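# Place shelf board from cart onto wall brackets

## Task

Take the shelf board off the cart (the cart is movable) and set it down level across both wall brackets, then slide it back until it touches the wall. Release it and move the robot away. The robot must stay upright and not be left leaning, or the task fails.

## Robot and tools

Robot: a Rainbow Robotics RB-Y1 in a physics simulation. It has a wheeled base with two drive wheels and two rear casters, so it can roll forward or back and spin in place but cannot slide sideways. The base is 0.66 m long and 0.58 m wide, with its front edge 0.10 m ahead of the drive axle. Above it is a folding leg and torso, a head with cameras, and two 7-joint arms (left and right), each ending in a parallel gripper. Each arm is rated for 3 kg. A loose object may occasionally get a short shove from outside.

Frames: the base frame sits on the floor midway between the drive wheels, x forward, y left, z up. The reported chest, left_hand and right_hand positions are in this frame; a hand point is midway between its finger pads, fingers along its -z, closing along its x. Printed hand positions can be off, especially when reaching far. The odometry frame is the base frame at scene start; base_odometry counts wheel turns only, so wheel slip looks like travel. Heading runs -3.142 to 3.142, positive to the left.

Tools:
- execute_actions: arguments actions (a list holding one action, or empty to just read state and images) and cameras (list of head_camera, left_wrist_camera, right_wrist_camera or all; omitted or null gives all, [] gives none). One action may contain:
  base: exactly one of translate_m (a relative drive from where the base last reported itself, metres, -3 to 3, positive forward) or rotate_rad (a relative turn in place, radians, -3.2 to 3.2, positive counter-clockwise seen from above).
  joints: one object keyed by joint name, every value an absolute target (radians, grippers in metres). Ranges: torso_squat_rad 0 to 1.2 (bigger lowers a level chest); torso_shift_rad -0.3 to 0.6 (positive pushes hips forward); torso_pitch_rad -0.2 to 1.4 (positive leans forward); torso_yaw_rad -1.5 to 1.5 (positive left). Per arm: shoulder_pitch -2.356 to 2.356 (negative raises the arm forward); left_shoulder_roll 0 to 3.141 and right_shoulder_roll -3.141 to 0 (away from the body); shoulder_yaw -2.094 to 2.094; elbow -2.617 to 0.01 (negative bends); forearm_roll -3.141 to 3.141; wrist_pitch -1.57 to 1.919 (negative tips the hand forward); hand_roll -2.705 to 2.705; gripper_m 0 to 0.1 (pad gap). Yaw and roll signs are the same for both arms (positive = left / counter-clockwise from above). head_pan_rad -0.523 to 0.523 relative to the chest, positive left; head_tilt_rad -0.35 to 1.57, positive looks down. Joint tolerance is ±0.02 rad, grippers ±0.004.
  speeds: caps for this action only, translate_m 0.05 to 0.4 m/s, rotate_rad 0.1 to 1.509 rad/s (defaults are the maxima). A base move needing over 8.667 s is refused.
  min_time_s: 0.1 to 8, a minimum duration for each arm and head motion.
  Parts run simultaneously. An unknown key or out-of-range number rejects the whole call. Anything left out of an action may still be driving toward an older target. No action lasts beyond 15 s.
- wait: seconds 0 to 10; robot keeps its last commands.
- zoom_image: camera and region [x0, y0, x1, y1] in pixels of that camera's most recent full image, at most 504 by 504. Head image is 896x504, wrist images 644x364.
- finished_scene: scene = the current scene number. Ends it irreversibly once the goal holds.

Torso coupling limits: squat + shift <= 1.52; squat - shift + pitch <= 1.57; shift + 0.5 pitch - 0.4 squat <= 0.7; shift + 0.3 pitch - 0.5 squat <= 0.39. Breaking one gives partial motion and off_target.

Reading results: base_status and joint_status per motion. done = reached (for the base, wheels turned fully, slip possible). off_target = settled short, maybe still pushing. time_out, contact_stop, limit_stop_at_<name>, stopped_with_arm = stopped and now holding there; a contact_stop, time_out or stopped_with_arm in the torso group or one arm group freezes that whole group. limit_stop_at_own_body = self-collision guard halted it before contact; move arm and torso apart. joint command not followed (with a cause line) = an arm's targets were blocked by the arm-collision check; the gripper part still runs, and blocked targets may be retried later. on_its_own lists uncommanded parts; held at is a target, not a position. Once a call reports a stop, the remaining calls in that reply are skipped. After a stop, first relieve pressure in a separate action, arms before torso. Special case: if both hands hold one object and the torso hits contact_stop right at the start with nothing in the way, resend all arm joints (not grippers) at their current joint_positions, then retry the torso.

Grasping: command a gripper gap at least 0.005 m below the object's width; off_target is then expected.

Hazards: the base does not stop at furniture and may keep shoving; a bent leg can reach past the front edge, and the torso may push the robot backward unnoticed in odometry. Heavy loads far forward can tip the robot with nothing to stop it. Never let the arms strike or squeeze each other, grippers included; a hard press ends the run. Joint contact torque at its load limit (shoulders 63, elbows 32.4, wrist joints 22.5 N m, held weight included) freezes the robot for 10 s. Long holding heats motors: MOTOR HOT appears from 65 °C and an OVER-TEMPERATURE FAULT brakes the arm at 80 °C (keys report limit_stop_at_motor_heat; resend targets). Avoid drops, slams and hard pushes. The robot holds its last command while you compose replies. Fewer, quicker motions are better.

Cameras: calibration lines give K, distortion and T_world_to_cam (base frame to camera) for head_camera and both wrist cameras, with small per-scene errors; wrist camera poses depend on joint readings and can be less accurate.

Each tool is called after "Request:" as a command line: name --argument value for each argument, lists and objects as JSON in quotes; but a table of rows of numbers goes row by row, as --pt "numbers of a row", without its own name.

## Session

Request:
execute_actions --actions '[]'

Scene clock: 0.00 s.
base_odometry: x=+0.000 y=+0.000 heading=+0.000 (m, m, rad; odometry frame)
base_status: not commanded
joint_positions: torso_squat_rad=+0.350 torso_shift_rad=+0.000 torso_pitch_rad=+0.000 torso_yaw_rad=-0.001 left_shoulder_pitch_rad=+0.001 left_shoulder_roll_rad=+0.037 left_shoulder_yaw_rad=-0.023 left_elbow_rad=-0.177 left_forearm_roll_rad=+0.014 left_wrist_pitch_rad=-0.047 left_hand_roll_rad=-0.002 left_gripper_m=+0.100 right_shoulder_pitch_rad=+0.002 right_shoulder_roll_rad=-0.042 right_shoulder_yaw_rad=+0.012 right_elbow_rad=-0.280 right_forearm_roll_rad=+0.005 right_wrist_pitch_rad=-0.044 right_hand_roll_rad=-0.030 right_gripper_m=+0.099 head_pan_rad=+0.000 head_tilt_rad=+0.400
joint_status: not commanded
chest: x=-0.2280 y=+0.0001 z=+1.2475 quat_wxyz=(+1.000, +0.000, +0.000, +0.000) (m; base frame)
left_hand: x=-0.1318 y=+0.2456 z=+0.5696 quat_wxyz=(+0.994, +0.016, -0.111, -0.008) (m; base frame)
right_hand: x=-0.0844 y=-0.2499 z=+0.5788 quat_wxyz=(+0.987, -0.018, -0.160, -0.004) (m; base frame)
pictures: head_camera, left_wrist_camera, right_wrist_camera
Images, in order (width x height): head_camera 896x504, left_wrist_camera 644x364, right_wrist_camera 644x364.

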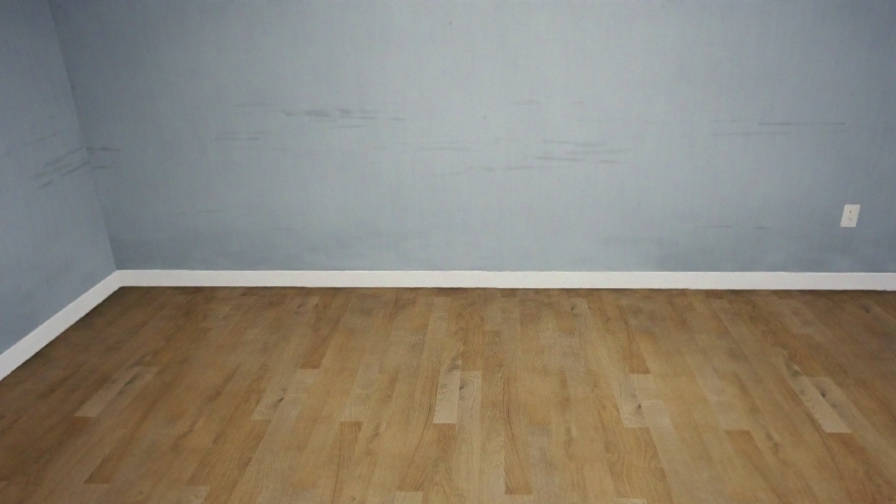

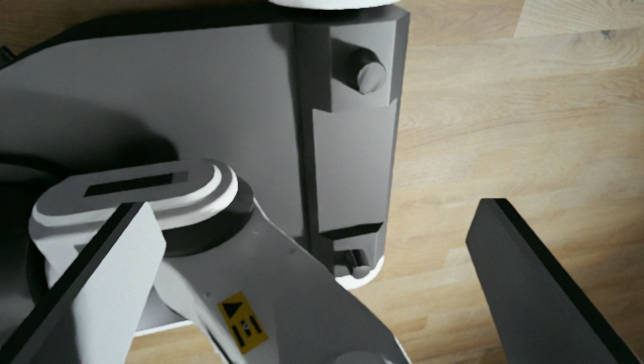

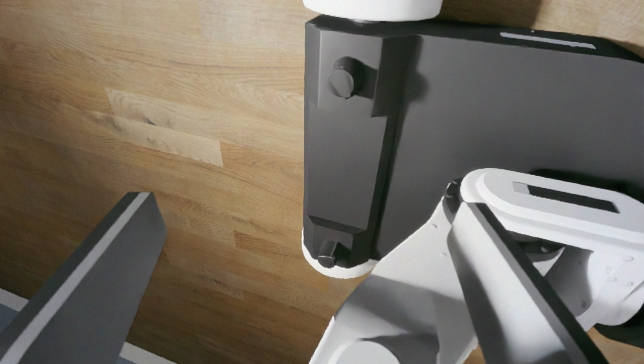

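Request:
execute_actions --actions '[{"joints":{"head_pan_rad":-0.52,"torso_yaw_rad":-0.7,"head_tilt_rad":0.35}}]' --cameras '["head_camera"]'

Scene clock: 6.87 s.
base_odometry: x=+0.000 y=+0.000 heading=+0.000 (m, m, rad; odometry frame)
base_status: not commanded
joint_positions: torso_squat_rad=+0.350 torso_shift_rad=+0.000 torso_pitch_rad=+0.000 torso_yaw_rad=-0.700 left_shoulder_pitch_rad=+0.001 left_shoulder_roll_rad=+0.037 left_shoulder_yaw_rad=-0.023 left_elbow_rad=-0.177 left_forearm_roll_rad=+0.014 left_wrist_pitch_rad=-0.047 left_hand_roll_rad=-0.002 left_gripper_m=+0.100 right_shoulder_pitch_rad=+0.002 right_shoulder_roll_rad=-0.042 right_shoulder_yaw_rad=+0.012 right_elbow_rad=-0.280 right_forearm_roll_rad=+0.005 right_wrist_pitch_rad=-0.044 right_hand_roll_rad=-0.030 right_gripper_m=+0.099 head_pan_rad=-0.520 head_tilt_rad=+0.350
joint_status: all done
chest: x=-0.2280 y=+0.0001 z=+1.2475 quat_wxyz=(+0.939, +0.000, +0.000, -0.343) (m; base frame)
left_hand: x=+0.0038 y=+0.1258 z=+0.5696 quat_wxyz=(+0.931, -0.023, -0.110, -0.348) (m; base frame)
right_hand: x=-0.2789 y=-0.2839 z=+0.5789 quat_wxyz=(+0.926, -0.072, -0.145, -0.341) (m; base frame)
pictures: head_camera
camera_calibration (this result's frames):
head_camera: T_world_to_cam=[[-0.922988, -0.383653, -0.0300669, -0.161403], [-0.102261, 0.319837, -0.941938, 1.40268], [0.370994, -0.866322, -0.334438, 0.498069], [0, 0, 0, 1]] pos_world=[-0.190315, -0.0790628, 1.48296]
Images, in order (width x height): head_camera 896x504.

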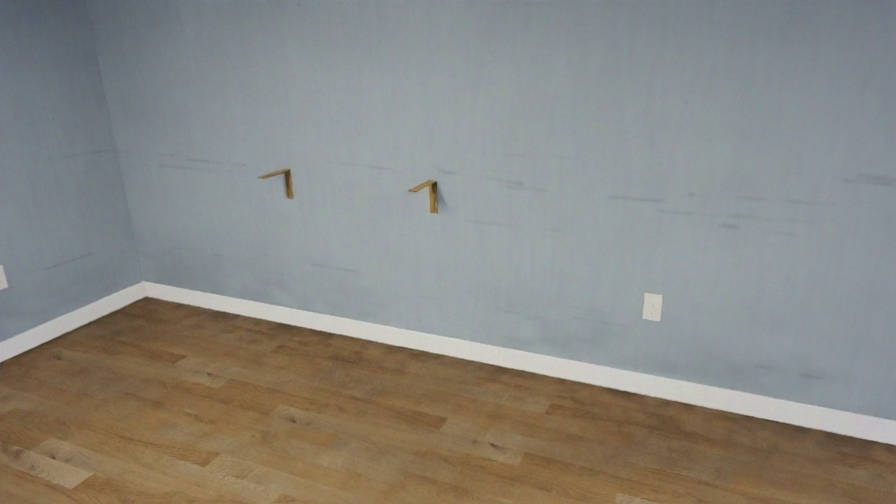

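Request:
execute_actions --actions '[{"joints":{"torso_yaw_rad":-1.5,"head_tilt_rad":0.5}}]' --cameras '["head_camera"]'

Scene clock: 22.10 s.
base_odometry: x=+0.000 y=+0.000 heading=+0.000 (m, m, rad; odometry frame)
base_status: not commanded
joint_positions: torso_squat_rad=+0.350 torso_shift_rad=+0.000 torso_pitch_rad=+0.000 torso_yaw_rad=-1.237 left_shoulder_pitch_rad=+0.001 left_shoulder_roll_rad=+0.037 left_shoulder_yaw_rad=-0.023 left_elbow_rad=-0.177 left_forearm_roll_rad=+0.014 left_wrist_pitch_rad=-0.047 left_hand_roll_rad=-0.002 left_gripper_m=+0.100 right_shoulder_pitch_rad=+0.002 right_shoulder_roll_rad=-0.042 right_shoulder_yaw_rad=+0.012 right_elbow_rad=-0.280 right_forearm_roll_rad=+0.005 right_wrist_pitch_rad=-0.044 right_hand_roll_rad=-0.030 right_gripper_m=+0.099 head_pan_rad=-0.520 head_tilt_rad=+0.500
joint_status: torso_yaw_rad limit_stop_at_own_body (moved -0.537 of -0.800); the others done
on_its_own: torso_yaw_rad is held at -1.237, not at your -1.500, since a limit_stop_at_own_body
chest: x=-0.2280 y=+0.0001 z=+1.2475 quat_wxyz=(+0.815, +0.000, +0.000, -0.580) (m; base frame)
left_hand: x=+0.0356 y=-0.0108 z=+0.5696 quat_wxyz=(+0.805, -0.051, -0.101, -0.582) (m; base frame)
right_hand: x=-0.4171 y=-0.2177 z=+0.5788 quat_wxyz=(+0.802, -0.108, -0.120, -0.575) (m; base frame)
pictures: head_camera
camera_calibration (this result's frames):
head_camera: T_world_to_cam=[[-0.988406, 0.147423, -0.0363424, -0.167233], [0.101242, 0.461515, -0.881336, 1.36393], [-0.113156, -0.874797, -0.47109, 0.586686], [0, 0, 0, 1]] pos_world=[-0.236993, -0.0915885, 1.47238]
Images, in order (width x height): head_camera 896x504.

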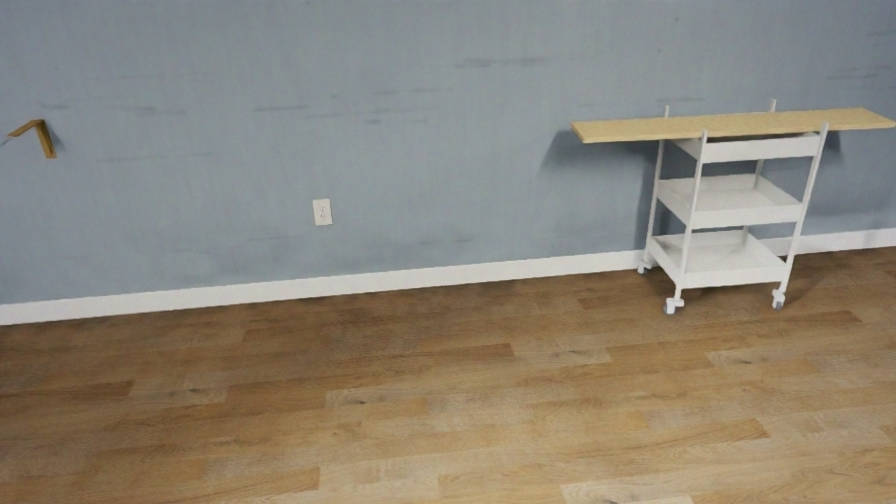

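Request:
zoom_image --camera "head_camera" --region '[546, 80, 896, 330]'

Region (546, 80, 896, 330) of head_camera's 896x504 image, scaled by 1.440, with more detail than that image has; it fills the top 360 rows of this view, and the rest is white.

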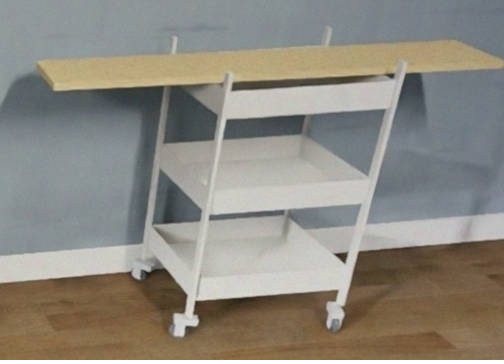

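Request:
execute_actions --actions '[{"base":{"rotate_rad":-2.52},"joints":{"torso_yaw_rad":0,"head_pan_rad":0.3,"head_tilt_rad":0.5}}]' --cameras '["head_camera"]'

Scene clock: 77.37 s.
base_odometry: x=+0.000 y=+0.000 heading=-2.520 (m, m, rad; odometry frame)
base_status: done
joint_positions: torso_squat_rad=+0.350 torso_shift_rad=+0.000 torso_pitch_rad=+0.000 torso_yaw_rad=+0.000 left_shoulder_pitch_rad=+0.001 left_shoulder_roll_rad=+0.037 left_shoulder_yaw_rad=-0.023 left_elbow_rad=-0.177 left_forearm_roll_rad=+0.014 left_wrist_pitch_rad=-0.047 left_hand_roll_rad=-0.002 left_gripper_m=+0.100 right_shoulder_pitch_rad=+0.002 right_shoulder_roll_rad=-0.042 right_shoulder_yaw_rad=+0.012 right_elbow_rad=-0.280 right_forearm_roll_rad=+0.005 right_wrist_pitch_rad=-0.044 right_hand_roll_rad=-0.030 right_gripper_m=+0.099 head_pan_rad=+0.300 head_tilt_rad=+0.500
joint_status: all done
chest: x=-0.2281 y=+0.0001 z=+1.2475 quat_wxyz=(+1.000, +0.000, +0.000, +0.000) (m; base frame)
left_hand: x=-0.1322 y=+0.2457 z=+0.5696 quat_wxyz=(+0.994, +0.016, -0.111, -0.007) (m; base frame)
right_hand: x=-0.0843 y=-0.2498 z=+0.5788 quat_wxyz=(+0.987, -0.018, -0.160, -0.003) (m; base frame)
pictures: head_camera
camera_calibration (this result's frames):
head_camera: T_world_to_cam=[[0.331557, -0.942733, -0.0363874, 0.116467], [-0.456004, -0.126372, -0.88096, 1.23759], [0.825912, 0.308681, -0.471789, 0.8008], [0, 0, 0, 1]] pos_world=[-0.135661, 0.0190025, 1.47231]
Images, in order (width x height): head_camera 896x504.

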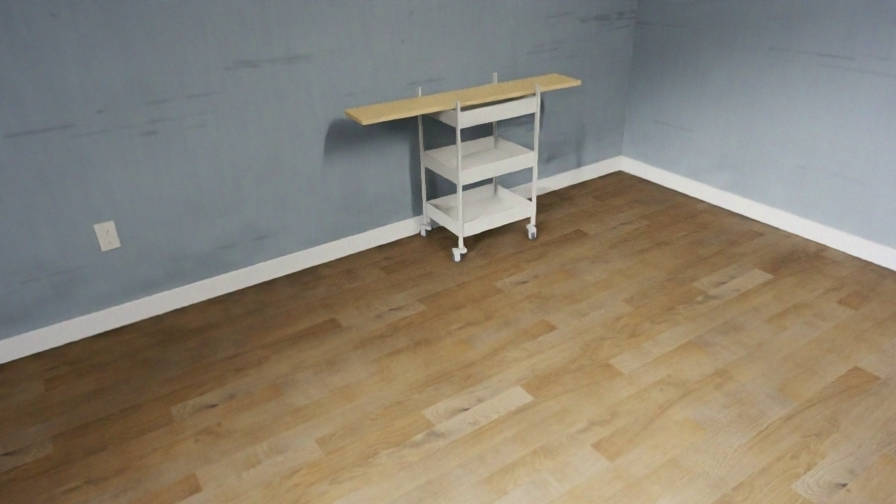

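Request:
zoom_image --camera "head_camera" --region '[330, 60, 610, 280]'

Region (330, 60, 610, 280) of head_camera's 896x504 image, scaled by 1.800, with more detail than that image has; it fills the top 396 rows of this view, and the rest is white.

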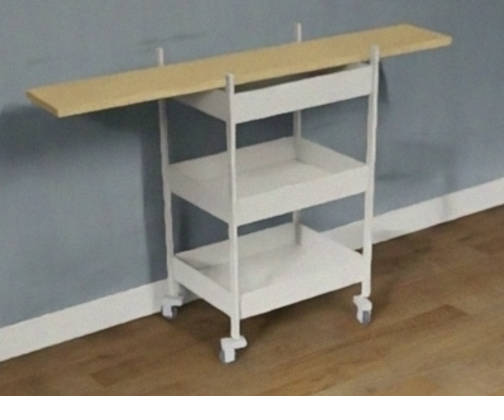

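Request:
execute_actions --actions '[{"base":{"translate_m":1.85},"joints":{"torso_squat_rad":0.6,"head_pan_rad":0.52,"head_tilt_rad":0.55}}]' --cameras '["head_camera"]'

Request:
execute_actions --actions '[{"base":{"rotate_rad":0.88},"joints":{"head_pan_rad":0,"head_tilt_rad":0.55,"left_shoulder_pitch_rad":0,"left_shoulder_roll_rad":0.24,"left_shoulder_yaw_rad":0,"left_elbow_rad":-1.3,"left_forearm_roll_rad":0,"left_wrist_pitch_rad":-0.27,"left_hand_roll_rad":0.24,"right_shoulder_pitch_rad":0,"right_shoulder_roll_rad":-0.24,"right_shoulder_yaw_rad":0,"right_elbow_rad":-1.3,"right_forearm_roll_rad":0,"right_wrist_pitch_rad":-0.27,"right_hand_roll_rad":-0.24},"min_time_s":2.5}]'

Scene clock: 109.87 s.
base_odometry: x=-1.505 y=-1.077 heading=-2.521 (m, m, rad; odometry frame)
base_status: done
joint_positions: torso_squat_rad=+0.600 torso_shift_rad=+0.000 torso_pitch_rad=+0.000 torso_yaw_rad=+0.000 left_shoulder_pitch_rad=+0.001 left_shoulder_roll_rad=+0.037 left_shoulder_yaw_rad=-0.023 left_elbow_rad=-0.177 left_forearm_roll_rad=+0.014 left_wrist_pitch_rad=-0.047 left_hand_roll_rad=-0.002 left_gripper_m=+0.100 right_shoulder_pitch_rad=+0.002 right_shoulder_roll_rad=-0.042 right_shoulder_yaw_rad=+0.012 right_elbow_rad=-0.280 right_forearm_roll_rad=+0.005 right_wrist_pitch_rad=-0.044 right_hand_roll_rad=-0.030 right_gripper_m=+0.099 head_pan_rad=+0.520 head_tilt_rad=+0.550
joint_status: all done
chest: x=-0.2280 y=+0.0001 z=+1.1677 quat_wxyz=(+1.000, +0.000, +0.000, +0.000) (m; base frame)
left_hand: x=-0.1319 y=+0.2457 z=+0.4897 quat_wxyz=(+0.994, +0.016, -0.111, -0.007) (m; base frame)
right_hand: x=-0.0842 y=-0.2498 z=+0.4989 quat_wxyz=(+0.987, -0.018, -0.160, -0.003) (m; base frame)
pictures: head_camera
camera_calibration (this result's frames):
head_camera: T_world_to_cam=[[0.527656, -0.84859, -0.0384027, 0.15662], [-0.455335, -0.244385, -0.856123, 1.13349], [0.717112, 0.469224, -0.515344, 0.80013], [0, 0, 0, 1]] pos_world=[-0.140308, 0.0344731, 1.38876]
Images, in order (width x height): head_camera 896x504.

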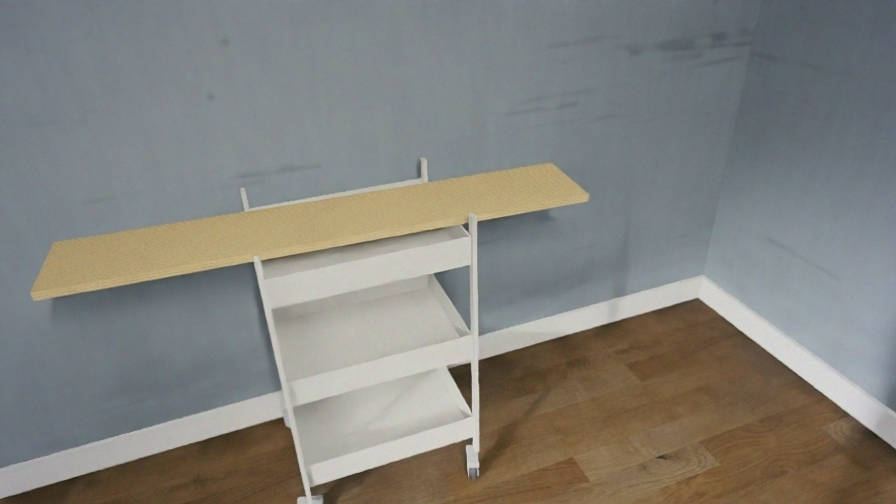

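Scene clock: 112.87 s.
base_odometry: x=-1.504 y=-1.076 heading=-1.641 (m, m, rad; odometry frame)
base_status: done
joint_positions: torso_squat_rad=+0.600 torso_shift_rad=+0.000 torso_pitch_rad=+0.000 torso_yaw_rad=+0.000 left_shoulder_pitch_rad=+0.000 left_shoulder_roll_rad=+0.240 left_shoulder_yaw_rad=+0.000 left_elbow_rad=-1.300 left_forearm_roll_rad=+0.000 left_wrist_pitch_rad=-0.270 left_hand_roll_rad=+0.240 left_gripper_m=+0.100 right_shoulder_pitch_rad=+0.000 right_shoulder_roll_rad=-0.240 right_shoulder_yaw_rad=+0.000 right_elbow_rad=-1.300 right_forearm_roll_rad=+0.000 right_wrist_pitch_rad=-0.270 right_hand_roll_rad=-0.240 right_gripper_m=+0.099 head_pan_rad=+0.000 head_tilt_rad=+0.550
joint_status: all done
chest: x=-0.2280 y=+0.0001 z=+1.1677 quat_wxyz=(+1.000, +0.000, +0.000, +0.000) (m; base frame)
left_hand: x=+0.2719 y=+0.3089 z=+0.8836 quat_wxyz=(+0.708, +0.000, -0.707, +0.000) (m; base frame)
right_hand: x=+0.2718 y=-0.3089 z=+0.8837 quat_wxyz=(+0.708, +0.000, -0.707, +0.000) (m; base frame)
pictures: head_camera, left_wrist_camera, right_wrist_camera
camera_calibration (this result's frames):
head_camera: T_world_to_cam=[[0.0362906, -0.998612, -0.0381685, 0.0551468], [-0.516464, 0.0139563, -0.856195, 1.12095], [0.855539, 0.0507845, -0.515241, 0.828576], [0, 0, 0, 1]] pos_world=[-0.13195, -0.00265287, 1.38877]
left_wrist_camera: T_world_to_cam=[[-0.0193946, -0.00513526, 0.999799, -0.879017], [-0.616497, -0.787194, -0.0160024, 0.455099], [0.787118, -0.616684, 0.0121015, 0.0515293], [0, 0, 0, 1]] pos_world=[0.22296, 0.385515, 0.8855]
right_wrist_camera: T_world_to_cam=[[-0.0104775, -0.0516407, -0.998611, 0.863072], [-0.626602, 0.778611, -0.0336896, 0.471329], [0.779269, 0.625379, -0.0405161, 0.0987099], [0, 0, 0, 1]] pos_world=[0.227457, -0.384143, 0.881751]
Images, in order (width x height): head_camera 896x504, left_wrist_camera 644x364, right_wrist_camera 644x364.

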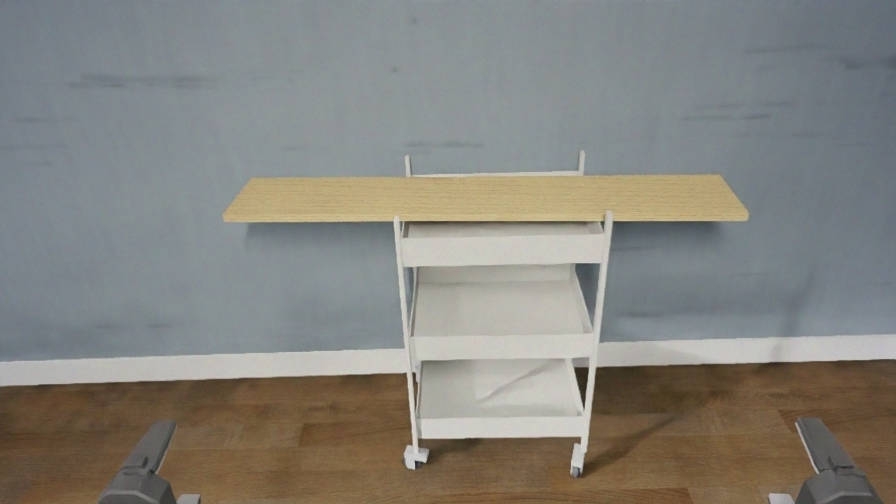

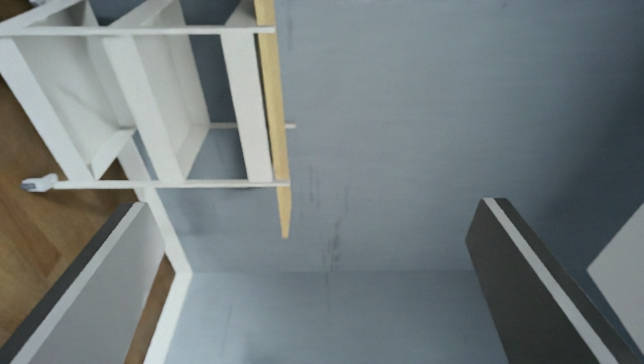

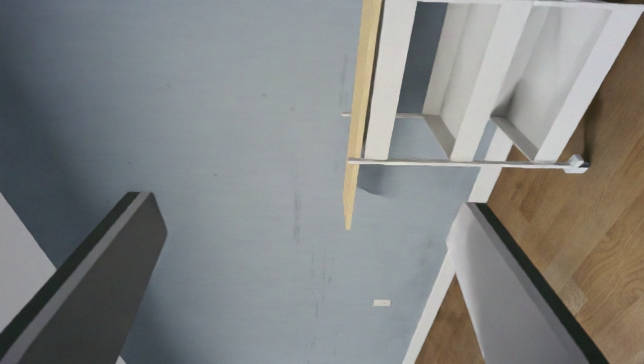

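Request:
execute_actions --actions '[{"base":{"rotate_rad":-0.028}}]' --cameras '[]'

Request:
execute_actions --actions '[{"base":{"translate_m":0.66},"joints":{"torso_squat_rad":0.9,"head_tilt_rad":0.8}}]'

Scene clock: 159.73 s.
base_odometry: x=-1.504 y=-1.077 heading=-1.669 (m, m, rad; odometry frame)
base_status: done
joint_positions: torso_squat_rad=+0.600 torso_shift_rad=+0.000 torso_pitch_rad=+0.000 torso_yaw_rad=+0.000 left_shoulder_pitch_rad=+0.000 left_shoulder_roll_rad=+0.240 left_shoulder_yaw_rad=+0.000 left_elbow_rad=-1.300 left_forearm_roll_rad=+0.000 left_wrist_pitch_rad=-0.270 left_hand_roll_rad=+0.240 left_gripper_m=+0.100 right_shoulder_pitch_rad=+0.000 right_shoulder_roll_rad=-0.240 right_shoulder_yaw_rad=+0.000 right_elbow_rad=-1.300 right_forearm_roll_rad=+0.000 right_wrist_pitch_rad=-0.270 right_hand_roll_rad=-0.240 right_gripper_m=+0.099 head_pan_rad=+0.000 head_tilt_rad=+0.550
joint_status: not commanded
chest: x=-0.2280 y=+0.0001 z=+1.1677 quat_wxyz=(+1.000, +0.000, +0.000, +0.000) (m; base frame)
left_hand: x=+0.2719 y=+0.3090 z=+0.8836 quat_wxyz=(+0.708, +0.000, -0.707, +0.000) (m; base frame)
right_hand: x=+0.2718 y=-0.3089 z=+0.8837 quat_wxyz=(+0.708, +0.000, -0.707, +0.000) (m; base frame)
pictures: none
No camera images: the call's "cameras" was empty. Leave "cameras" out to get every camera's image.

Scene clock: 162.80 s.
base_odometry: x=-1.569 y=-1.733 heading=-1.668 (m, m, rad; odometry frame)
base_status: done
joint_positions: torso_squat_rad=+0.900 torso_shift_rad=+0.000 torso_pitch_rad=+0.000 torso_yaw_rad=+0.000 left_shoulder_pitch_rad=+0.000 left_shoulder_roll_rad=+0.240 left_shoulder_yaw_rad=+0.000 left_elbow_rad=-1.300 left_forearm_roll_rad=+0.000 left_wrist_pitch_rad=-0.270 left_hand_roll_rad=+0.240 left_gripper_m=+0.100 right_shoulder_pitch_rad=+0.000 right_shoulder_roll_rad=-0.240 right_shoulder_yaw_rad=+0.000 right_elbow_rad=-1.300 right_forearm_roll_rad=+0.000 right_wrist_pitch_rad=-0.270 right_hand_roll_rad=-0.240 right_gripper_m=+0.099 head_pan_rad=+0.000 head_tilt_rad=+0.800
joint_status: all done
chest: x=-0.2279 y=+0.0001 z=+1.0251 quat_wxyz=(+1.000, +0.000, +0.000, +0.000) (m; base frame)
left_hand: x=+0.2719 y=+0.3089 z=+0.7410 quat_wxyz=(+0.708, +0.000, -0.707, +0.000) (m; base frame)
right_hand: x=+0.2719 y=-0.3089 z=+0.7412 quat_wxyz=(+0.708, +0.000, -0.707, +0.000) (m; base frame)
pictures: head_camera, left_wrist_camera, right_wrist_camera
camera_calibration (this result's frames):
head_camera: T_world_to_cam=[[0.0256261, -0.998617, -0.0459154, 0.0570163], [-0.712242, 0.0139905, -0.701794, 0.769407], [0.701466, 0.0506872, -0.710898, 0.963058], [0, 0, 0, 1]] pos_world=[-0.129009, -0.00264166, 1.22722]
left_wrist_camera: T_world_to_cam=[[-0.0195894, -0.00514367, 0.999795, -0.736466], [-0.616552, -0.787149, -0.01613, 0.452954], [0.787071, -0.616741, 0.0122485, 0.0531005], [0, 0, 0, 1]] pos_world=[0.223049, 0.385504, 0.742971]
right_wrist_camera: T_world_to_cam=[[-0.0103049, -0.0516712, -0.998611, 0.720694], [-0.626632, 0.778581, -0.0338198, 0.466648], [0.779247, 0.625413, -0.0404021, 0.0927944], [0, 0, 0, 1]] pos_world=[0.227534, -0.384119, 0.739224]
Images, in order (width x height): head_camera 896x504, left_wrist_camera 644x364, right_wrist_camera 644x364.

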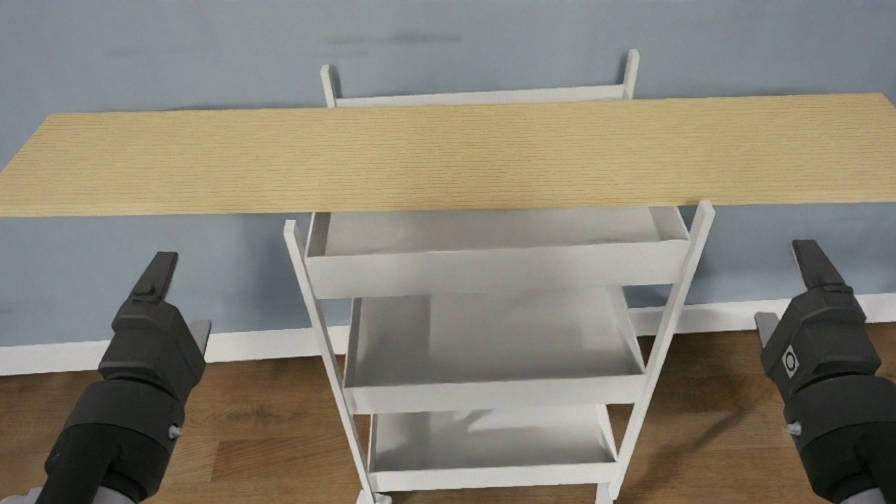

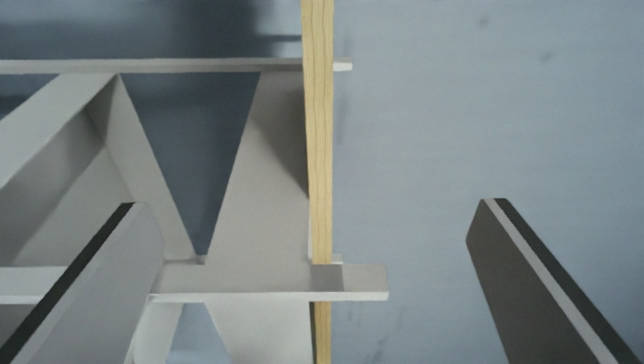

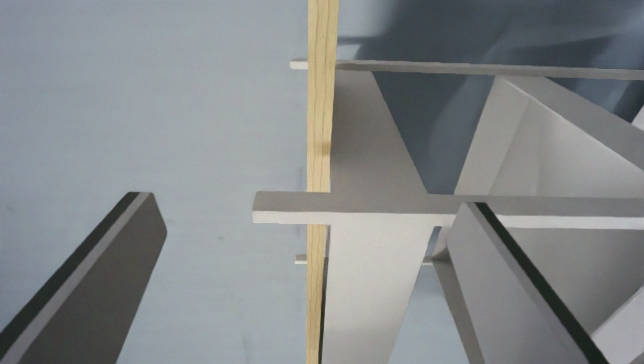

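Request:
execute_actions --actions '[{"base":{"translate_m":0.16},"joints":{"head_tilt_rad":0.95}}]'

Scene clock: 205.43 s.
base_odometry: x=-1.584 y=-1.893 heading=-1.666 (m, m, rad; odometry frame)
base_status: done
joint_positions: torso_squat_rad=+0.900 torso_shift_rad=+0.000 torso_pitch_rad=+0.000 torso_yaw_rad=+0.000 left_shoulder_pitch_rad=+0.000 left_shoulder_roll_rad=+0.240 left_shoulder_yaw_rad=+0.000 left_elbow_rad=-1.300 left_forearm_roll_rad=+0.000 left_wrist_pitch_rad=-0.270 left_hand_roll_rad=+0.240 left_gripper_m=+0.100 right_shoulder_pitch_rad=+0.000 right_shoulder_roll_rad=-0.240 right_shoulder_yaw_rad=+0.000 right_elbow_rad=-1.300 right_forearm_roll_rad=+0.000 right_wrist_pitch_rad=-0.270 right_hand_roll_rad=-0.240 right_gripper_m=+0.099 head_pan_rad=+0.000 head_tilt_rad=+0.950
joint_status: all done
chest: x=-0.2279 y=+0.0001 z=+1.0251 quat_wxyz=(+1.000, +0.000, +0.000, +0.000) (m; base frame)
left_hand: x=+0.2720 y=+0.3089 z=+0.7410 quat_wxyz=(+0.708, +0.000, -0.707, +0.000) (m; base frame)
right_hand: x=+0.2719 y=-0.3089 z=+0.7412 quat_wxyz=(+0.708, +0.000, -0.707, +0.000) (m; base frame)
pictures: head_camera, left_wrist_camera, right_wrist_camera
camera_calibration (this result's frames):
head_camera: T_world_to_cam=[[0.0184184, -0.998618, -0.0492174, 0.0595773], [-0.809157, 0.0140276, -0.587426, 0.609374], [0.587304, 0.050644, -0.80778, 1.05823], [0, 0, 0, 1]] pos_world=[-0.129521, -0.002646, 1.21571]
left_wrist_camera: T_world_to_cam=[[-0.0195477, -0.00514568, 0.999796, -0.73646], [-0.616562, -0.787141, -0.0161061, 0.452941], [0.787063, -0.616751, 0.0122142, 0.053117], [0, 0, 0, 1]] pos_world=[0.223064, 0.385499, 0.742956]
right_wrist_camera: T_world_to_cam=[[-0.0102963, -0.0516723, -0.998611, 0.720699], [-0.626654, 0.778563, -0.0338249, 0.466661], [0.77923, 0.625435, -0.040397, 0.0927707], [0, 0, 0, 1]] pos_world=[0.227566, -0.384107, 0.73923]
Images, in order (width x height): head_camera 896x504, left_wrist_camera 644x364, right_wrist_camera 644x364.

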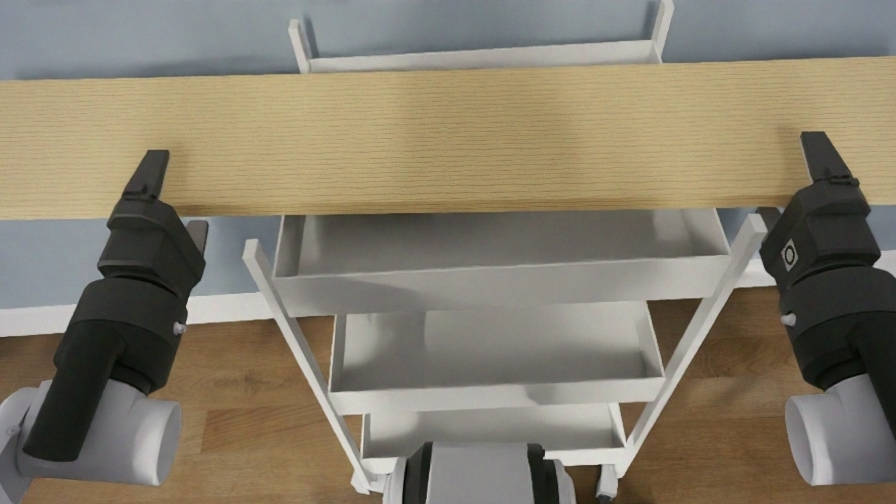

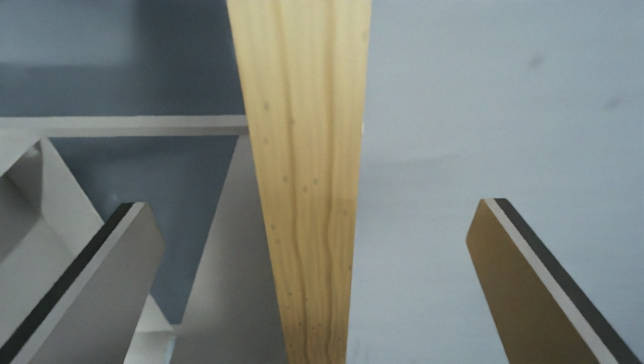

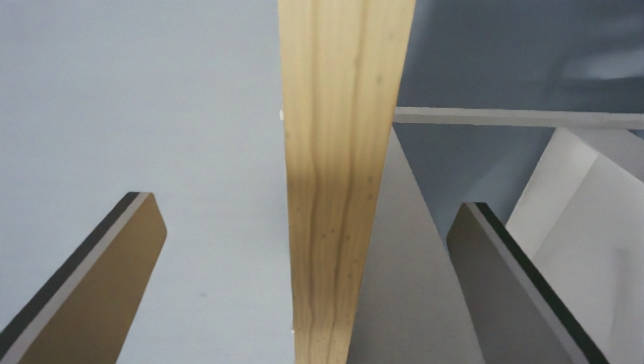

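Request:
execute_actions --actions '[{"base":{"translate_m":0.03},"joints":{"right_shoulder_roll_rad":-0.27,"right_elbow_rad":-1.265,"right_wrist_pitch_rad":-0.305,"right_hand_roll_rad":-0.25,"left_gripper_m":0.05,"right_gripper_m":0.05}}]'

Scene clock: 226.13 s.
base_odometry: x=-1.587 y=-1.923 heading=-1.665 (m, m, rad; odometry frame)
base_status: done
joint_positions: torso_squat_rad=+0.900 torso_shift_rad=+0.000 torso_pitch_rad=+0.000 torso_yaw_rad=+0.000 left_shoulder_pitch_rad=+0.000 left_shoulder_roll_rad=+0.240 left_shoulder_yaw_rad=+0.000 left_elbow_rad=-1.300 left_forearm_roll_rad=+0.000 left_wrist_pitch_rad=-0.270 left_hand_roll_rad=+0.240 left_gripper_m=+0.050 right_shoulder_pitch_rad=+0.000 right_shoulder_roll_rad=-0.270 right_shoulder_yaw_rad=+0.000 right_elbow_rad=-1.265 right_forearm_roll_rad=+0.000 right_wrist_pitch_rad=-0.305 right_hand_roll_rad=-0.250 right_gripper_m=+0.050 head_pan_rad=+0.000 head_tilt_rad=+0.950
joint_status: all done
chest: x=-0.2279 y=+0.0001 z=+1.0251 quat_wxyz=(+1.000, +0.000, +0.000, +0.000) (m; base frame)
left_hand: x=+0.2719 y=+0.3090 z=+0.7410 quat_wxyz=(+0.708, +0.000, -0.707, +0.000) (m; base frame)
right_hand: x=+0.2683 y=-0.3220 z=+0.7361 quat_wxyz=(+0.707, -0.007, -0.707, +0.007) (m; base frame)
pictures: head_camera, left_wrist_camera, right_wrist_camera
camera_calibration (this result's frames):
head_camera: T_world_to_cam=[[0.0184064, -0.998618, -0.0492174, 0.0595711], [-0.809121, 0.0140404, -0.587474, 0.609402], [0.587353, 0.0506361, -0.807745, 1.05822], [0, 0, 0, 1]] pos_world=[-0.129565, -0.00265156, 1.21571]
left_wrist_camera: T_world_to_cam=[[-0.0195802, -0.00521834, 0.999795, -0.736444], [-0.616533, -0.787163, -0.0161828, 0.453012], [0.787086, -0.616723, 0.0121955, 0.0531612], [0, 0, 0, 1]] pos_world=[0.223035, 0.385537, 0.742976]
right_wrist_camera: T_world_to_cam=[[-0.0101487, -0.0716574, -0.997378, 0.70754], [-0.626542, 0.777814, -0.0495074, 0.485757], [0.779322, 0.624396, -0.0527901, 0.112372], [0, 0, 0, 1]] pos_world=[0.223953, -0.397293, 0.735666]
Images, in order (width x height): head_camera 896x504, left_wrist_camera 644x364, right_wrist_camera 644x364.

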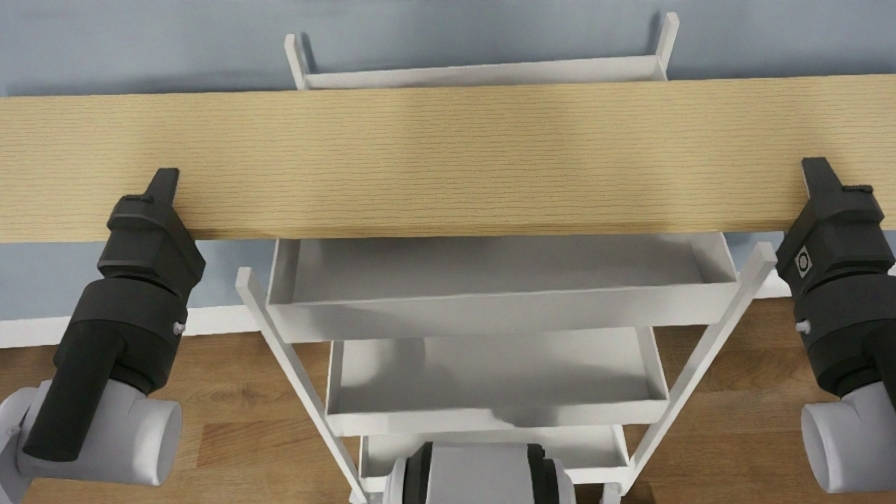

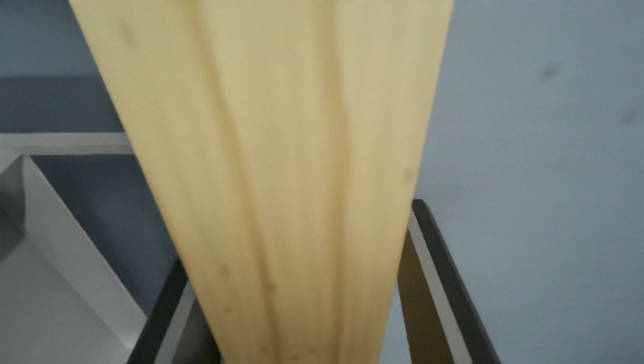

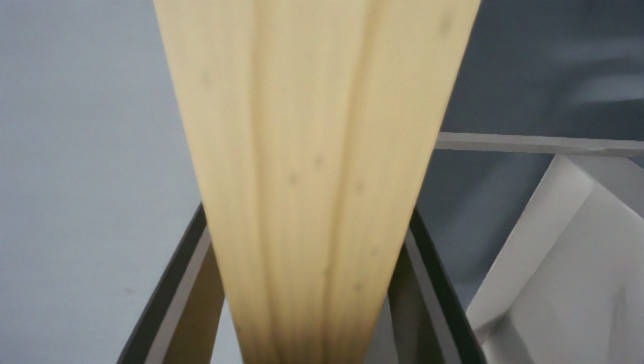

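Request:
execute_actions --actions '[{"joints":{"left_gripper_m":0.0,"right_gripper_m":0.0}}]' --cameras '["head_camera"]'

Scene clock: 239.60 s.
base_odometry: x=-1.587 y=-1.923 heading=-1.665 (m, m, rad; odometry frame)
base_status: not commanded
joint_positions: torso_squat_rad=+0.900 torso_shift_rad=+0.000 torso_pitch_rad=+0.000 torso_yaw_rad=+0.000 left_shoulder_pitch_rad=+0.000 left_shoulder_roll_rad=+0.240 left_shoulder_yaw_rad=+0.000 left_elbow_rad=-1.300 left_forearm_roll_rad=+0.000 left_wrist_pitch_rad=-0.270 left_hand_roll_rad=+0.240 left_gripper_m=+0.018 right_shoulder_pitch_rad=+0.000 right_shoulder_roll_rad=-0.270 right_shoulder_yaw_rad=+0.000 right_elbow_rad=-1.266 right_forearm_roll_rad=+0.000 right_wrist_pitch_rad=-0.305 right_hand_roll_rad=-0.250 right_gripper_m=+0.017 head_pan_rad=+0.000 head_tilt_rad=+0.950
joint_status: left_gripper_m off_target (ended at +0.018, target +0.000); right_gripper_m off_target (ended at +0.017, target +0.000)
chest: x=-0.2279 y=+0.0001 z=+1.0251 quat_wxyz=(+1.000, +0.000, +0.000, +0.000) (m; base frame)
left_hand: x=+0.2719 y=+0.3090 z=+0.7410 quat_wxyz=(+0.708, +0.000, -0.707, +0.000) (m; base frame)
right_hand: x=+0.2685 y=-0.3220 z=+0.7365 quat_wxyz=(+0.707, -0.007, -0.707, +0.007) (m; base frame)
pictures: head_camera
camera_calibration (this result's frames):
head_camera: T_world_to_cam=[[0.0184053, -0.998621, -0.0491576, 0.059529], [-0.809118, 0.0140063, -0.587479, 0.609406], [0.587357, 0.0505871, -0.807745, 1.05822], [0, 0, 0, 1]] pos_world=[-0.129568, -0.0026208, 1.21571]
Images, in order (width x height): head_camera 896x504.

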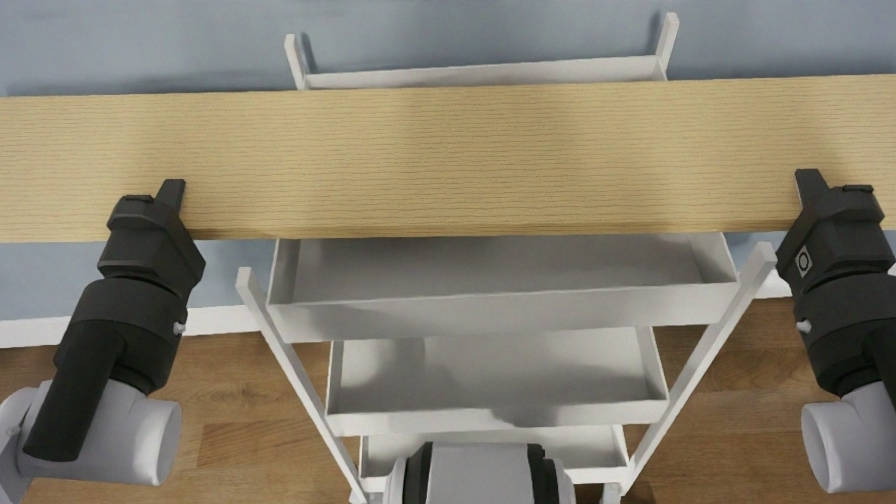

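Request:
execute_actions --actions '[{"joints":{"torso_squat_rad":0.55}}]'

Scene clock: 245.03 s.
base_odometry: x=-1.587 y=-1.923 heading=-1.665 (m, m, rad; odometry frame)
base_status: not commanded
joint_positions: torso_squat_rad=+0.550 torso_shift_rad=+0.000 torso_pitch_rad=+0.001 torso_yaw_rad=+0.000 left_shoulder_pitch_rad=+0.001 left_shoulder_roll_rad=+0.240 left_shoulder_yaw_rad=+0.000 left_elbow_rad=-1.299 left_forearm_roll_rad=+0.000 left_wrist_pitch_rad=-0.269 left_hand_roll_rad=+0.240 left_gripper_m=+0.018 right_shoulder_pitch_rad=+0.001 right_shoulder_roll_rad=-0.270 right_shoulder_yaw_rad=+0.000 right_elbow_rad=-1.264 right_forearm_roll_rad=+0.000 right_wrist_pitch_rad=-0.304 right_hand_roll_rad=-0.250 right_gripper_m=+0.017 head_pan_rad=+0.000 head_tilt_rad=+0.950
joint_status: all done
chest: x=-0.2275 y=+0.0001 z=+1.1867 quat_wxyz=(+1.000, +0.000, +0.001, +0.000) (m; base frame)
left_hand: x=+0.2716 y=+0.3091 z=+0.9009 quat_wxyz=(+0.709, +0.000, -0.705, +0.001) (m; base frame)
right_hand: x=+0.2679 y=-0.3222 z=+0.8959 quat_wxyz=(+0.709, -0.007, -0.705, +0.007) (m; base frame)
pictures: head_camera, left_wrist_camera, right_wrist_camera
camera_calibration (this result's frames):
head_camera: T_world_to_cam=[[0.0183616, -0.998621, -0.049174, 0.0674784], [-0.809639, 0.0140065, -0.586761, 0.703749], [0.586641, 0.0505871, -0.808265, 1.18902], [0, 0, 0, 1]] pos_world=[-0.128986, -0.0026209, 1.3773]
left_wrist_camera: T_world_to_cam=[[-0.01577, -0.00482888, 0.999864, -0.897548], [-0.61611, -0.787544, -0.0135208, 0.453111], [0.787502, -0.61624, 0.00944442, 0.0538378], [0, 0, 0, 1]] pos_world=[0.222615, 0.385687, 0.903043]
right_wrist_camera: T_world_to_cam=[[-0.0146215, -0.0714089, -0.99734, 0.868113], [-0.62623, 0.778248, -0.0465412, 0.490951], [0.779501, 0.623884, -0.0560976, 0.124018], [0, 0, 0, 1]] pos_world=[0.223469, -0.397463, 0.89561]
Images, in order (width x height): head_camera 896x504, left_wrist_camera 644x364, right_wrist_camera 644x364.

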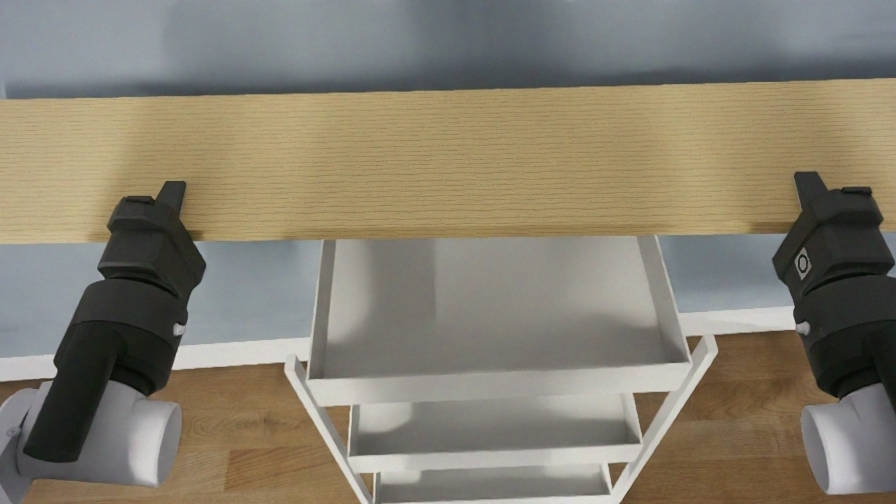

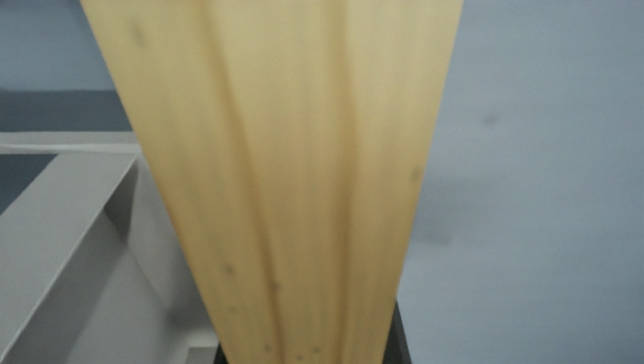

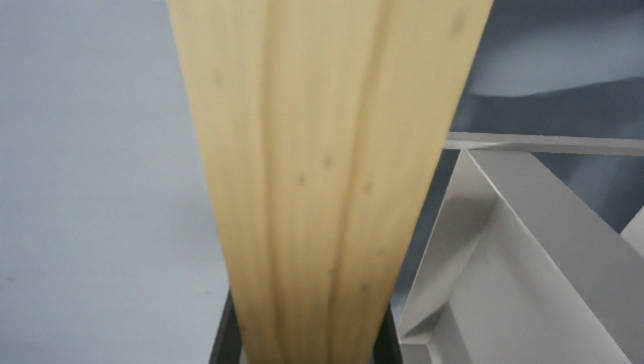

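Request:
execute_actions --actions '[{"base":{"translate_m":-0.45},"joints":{"head_tilt_rad":0.4,"head_pan_rad":-0.3}}]' --cameras '[]'

Request:
execute_actions --actions '[{"base":{"rotate_rad":1.625}}]' --cameras '["head_camera"]'

Request:
execute_actions --actions '[{"base":{"translate_m":2.9},"joints":{"head_pan_rad":0,"head_tilt_rad":0.5}}]' --cameras '[]'

Request:
execute_actions --actions '[{"base":{"rotate_rad":-1.571}}]' --cameras '["head_camera"]'

Scene clock: 261.70 s.
base_odometry: x=-1.545 y=-1.475 heading=-1.664 (m, m, rad; odometry frame)
base_status: done
joint_positions: torso_squat_rad=+0.550 torso_shift_rad=+0.000 torso_pitch_rad=+0.001 torso_yaw_rad=+0.000 left_shoulder_pitch_rad=+0.001 left_shoulder_roll_rad=+0.240 left_shoulder_yaw_rad=+0.000 left_elbow_rad=-1.299 left_forearm_roll_rad=+0.000 left_wrist_pitch_rad=-0.269 left_hand_roll_rad=+0.240 left_gripper_m=+0.018 right_shoulder_pitch_rad=+0.001 right_shoulder_roll_rad=-0.270 right_shoulder_yaw_rad=+0.001 right_elbow_rad=-1.263 right_forearm_roll_rad=+0.000 right_wrist_pitch_rad=-0.304 right_hand_roll_rad=-0.250 right_gripper_m=+0.017 head_pan_rad=-0.300 head_tilt_rad=+0.400
joint_status: all done
chest: x=-0.2276 y=+0.0001 z=+1.1867 quat_wxyz=(+1.000, +0.000, +0.001, +0.000) (m; base frame)
left_hand: x=+0.2714 y=+0.3091 z=+0.9009 quat_wxyz=(+0.709, +0.000, -0.705, +0.001) (m; base frame)
right_hand: x=+0.2678 y=-0.3222 z=+0.8958 quat_wxyz=(+0.709, -0.007, -0.705, +0.007) (m; base frame)
pictures: none
No camera images: the call's "cameras" was empty. Leave "cameras" out to get every camera's image.

Scene clock: 265.67 s.
base_odometry: x=-1.545 y=-1.474 heading=-0.039 (m, m, rad; odometry frame)
base_status: done
joint_positions: torso_squat_rad=+0.550 torso_shift_rad=+0.000 torso_pitch_rad=+0.001 torso_yaw_rad=+0.000 left_shoulder_pitch_rad=+0.001 left_shoulder_roll_rad=+0.240 left_shoulder_yaw_rad=+0.000 left_elbow_rad=-1.299 left_forearm_roll_rad=+0.000 left_wrist_pitch_rad=-0.269 left_hand_roll_rad=+0.240 left_gripper_m=+0.018 right_shoulder_pitch_rad=+0.001 right_shoulder_roll_rad=-0.270 right_shoulder_yaw_rad=+0.001 right_elbow_rad=-1.263 right_forearm_roll_rad=+0.000 right_wrist_pitch_rad=-0.304 right_hand_roll_rad=-0.250 right_gripper_m=+0.017 head_pan_rad=-0.300 head_tilt_rad=+0.400
joint_status: not commanded
chest: x=-0.2276 y=+0.0001 z=+1.1867 quat_wxyz=(+1.000, +0.000, +0.001, +0.000) (m; base frame)
left_hand: x=+0.2715 y=+0.3091 z=+0.9009 quat_wxyz=(+0.709, +0.000, -0.705, +0.001) (m; base frame)
right_hand: x=+0.2677 y=-0.3222 z=+0.8958 quat_wxyz=(+0.709, -0.007, -0.705, +0.007) (m; base frame)
pictures: head_camera
camera_calibration (this result's frames):
head_camera: T_world_to_cam=[[-0.255402, -0.966306, -0.0319796, -0.0126108], [-0.362081, 0.126265, -0.923555, 1.26259], [0.896475, -0.224299, -0.382129, 0.661835], [0, 0, 0, 1]] pos_world=[-0.139379, -0.0231591, 1.41858]
Images, in order (width x height): head_camera 896x504.

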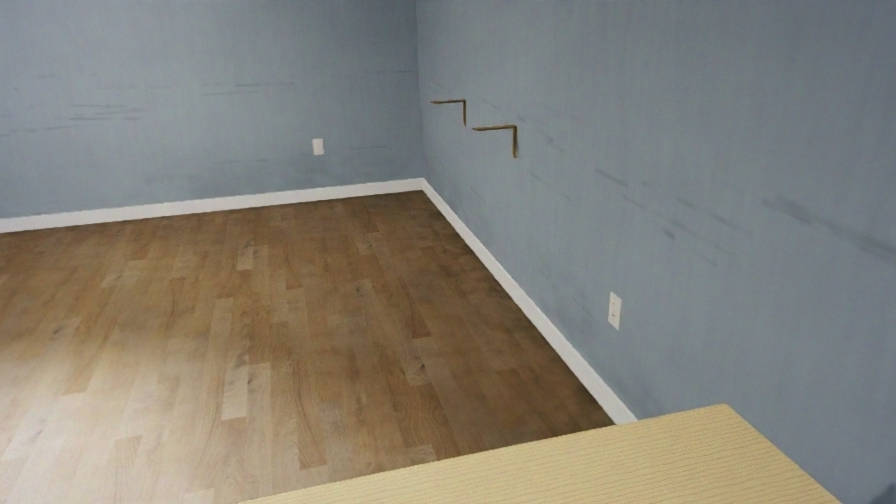

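Scene clock: 274.33 s.
base_odometry: x=+1.353 y=-1.586 heading=-0.038 (m, m, rad; odometry frame)
base_status: done
joint_positions: torso_squat_rad=+0.550 torso_shift_rad=+0.000 torso_pitch_rad=+0.001 torso_yaw_rad=+0.000 left_shoulder_pitch_rad=+0.001 left_shoulder_roll_rad=+0.240 left_shoulder_yaw_rad=+0.000 left_elbow_rad=-1.299 left_forearm_roll_rad=+0.000 left_wrist_pitch_rad=-0.269 left_hand_roll_rad=+0.240 left_gripper_m=+0.018 right_shoulder_pitch_rad=+0.001 right_shoulder_roll_rad=-0.270 right_shoulder_yaw_rad=+0.001 right_elbow_rad=-1.263 right_forearm_roll_rad=+0.000 right_wrist_pitch_rad=-0.304 right_hand_roll_rad=-0.250 right_gripper_m=+0.017 head_pan_rad=+0.000 head_tilt_rad=+0.500
joint_status: all done
chest: x=-0.2275 y=+0.0001 z=+1.1867 quat_wxyz=(+1.000, +0.000, +0.001, +0.000) (m; base frame)
left_hand: x=+0.2715 y=+0.3091 z=+0.9008 quat_wxyz=(+0.709, +0.000, -0.705, +0.001) (m; base frame)
right_hand: x=+0.2678 y=-0.3222 z=+0.8957 quat_wxyz=(+0.709, -0.007, -0.705, +0.007) (m; base frame)
pictures: none
No camera images: the call's "cameras" was empty. Leave "cameras" out to get every camera's image.

Scene clock: 278.23 s.
base_odometry: x=+1.353 y=-1.586 heading=-1.609 (m, m, rad; odometry frame)
base_status: done
joint_positions: torso_squat_rad=+0.550 torso_shift_rad=+0.000 torso_pitch_rad=+0.001 torso_yaw_rad=+0.000 left_shoulder_pitch_rad=+0.001 left_shoulder_roll_rad=+0.240 left_shoulder_yaw_rad=+0.000 left_elbow_rad=-1.299 left_forearm_roll_rad=+0.000 left_wrist_pitch_rad=-0.269 left_hand_roll_rad=+0.240 left_gripper_m=+0.018 right_shoulder_pitch_rad=+0.001 right_shoulder_roll_rad=-0.270 right_shoulder_yaw_rad=+0.001 right_elbow_rad=-1.263 right_forearm_roll_rad=+0.000 right_wrist_pitch_rad=-0.304 right_hand_roll_rad=-0.250 right_gripper_m=+0.017 head_pan_rad=+0.000 head_tilt_rad=+0.500
joint_status: not commanded
chest: x=-0.2276 y=+0.0001 z=+1.1867 quat_wxyz=(+1.000, +0.000, +0.001, +0.000) (m; base frame)
left_hand: x=+0.2715 y=+0.3091 z=+0.9009 quat_wxyz=(+0.709, +0.000, -0.705, +0.001) (m; base frame)
right_hand: x=+0.2678 y=-0.3222 z=+0.8957 quat_wxyz=(+0.709, -0.007, -0.705, +0.007) (m; base frame)
pictures: head_camera
camera_calibration (this result's frames):
head_camera: T_world_to_cam=[[0.0380409, -0.998617, -0.0362967, 0.0536494], [-0.473735, 0.0139593, -0.880557, 1.18011], [0.879845, 0.0506922, -0.472549, 0.783675], [0, 0, 0, 1]] pos_world=[-0.132495, -0.00262449, 1.41142]
Images, in order (width x height): head_camera 896x504.

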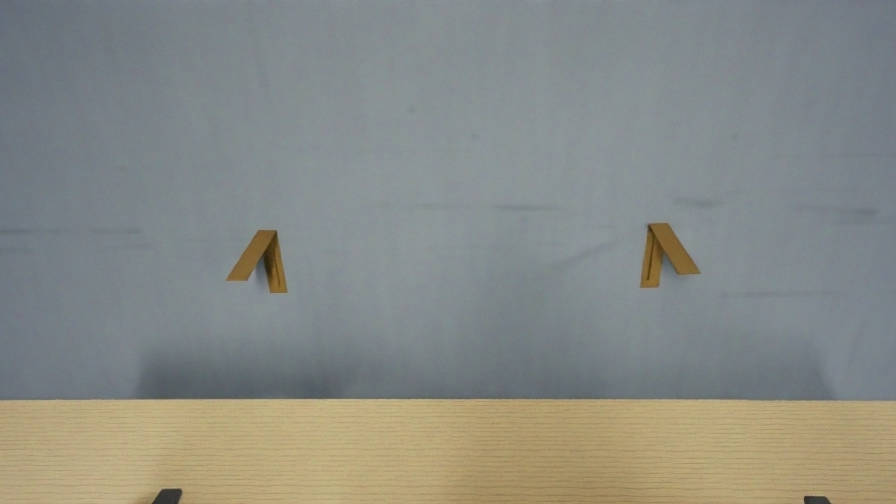

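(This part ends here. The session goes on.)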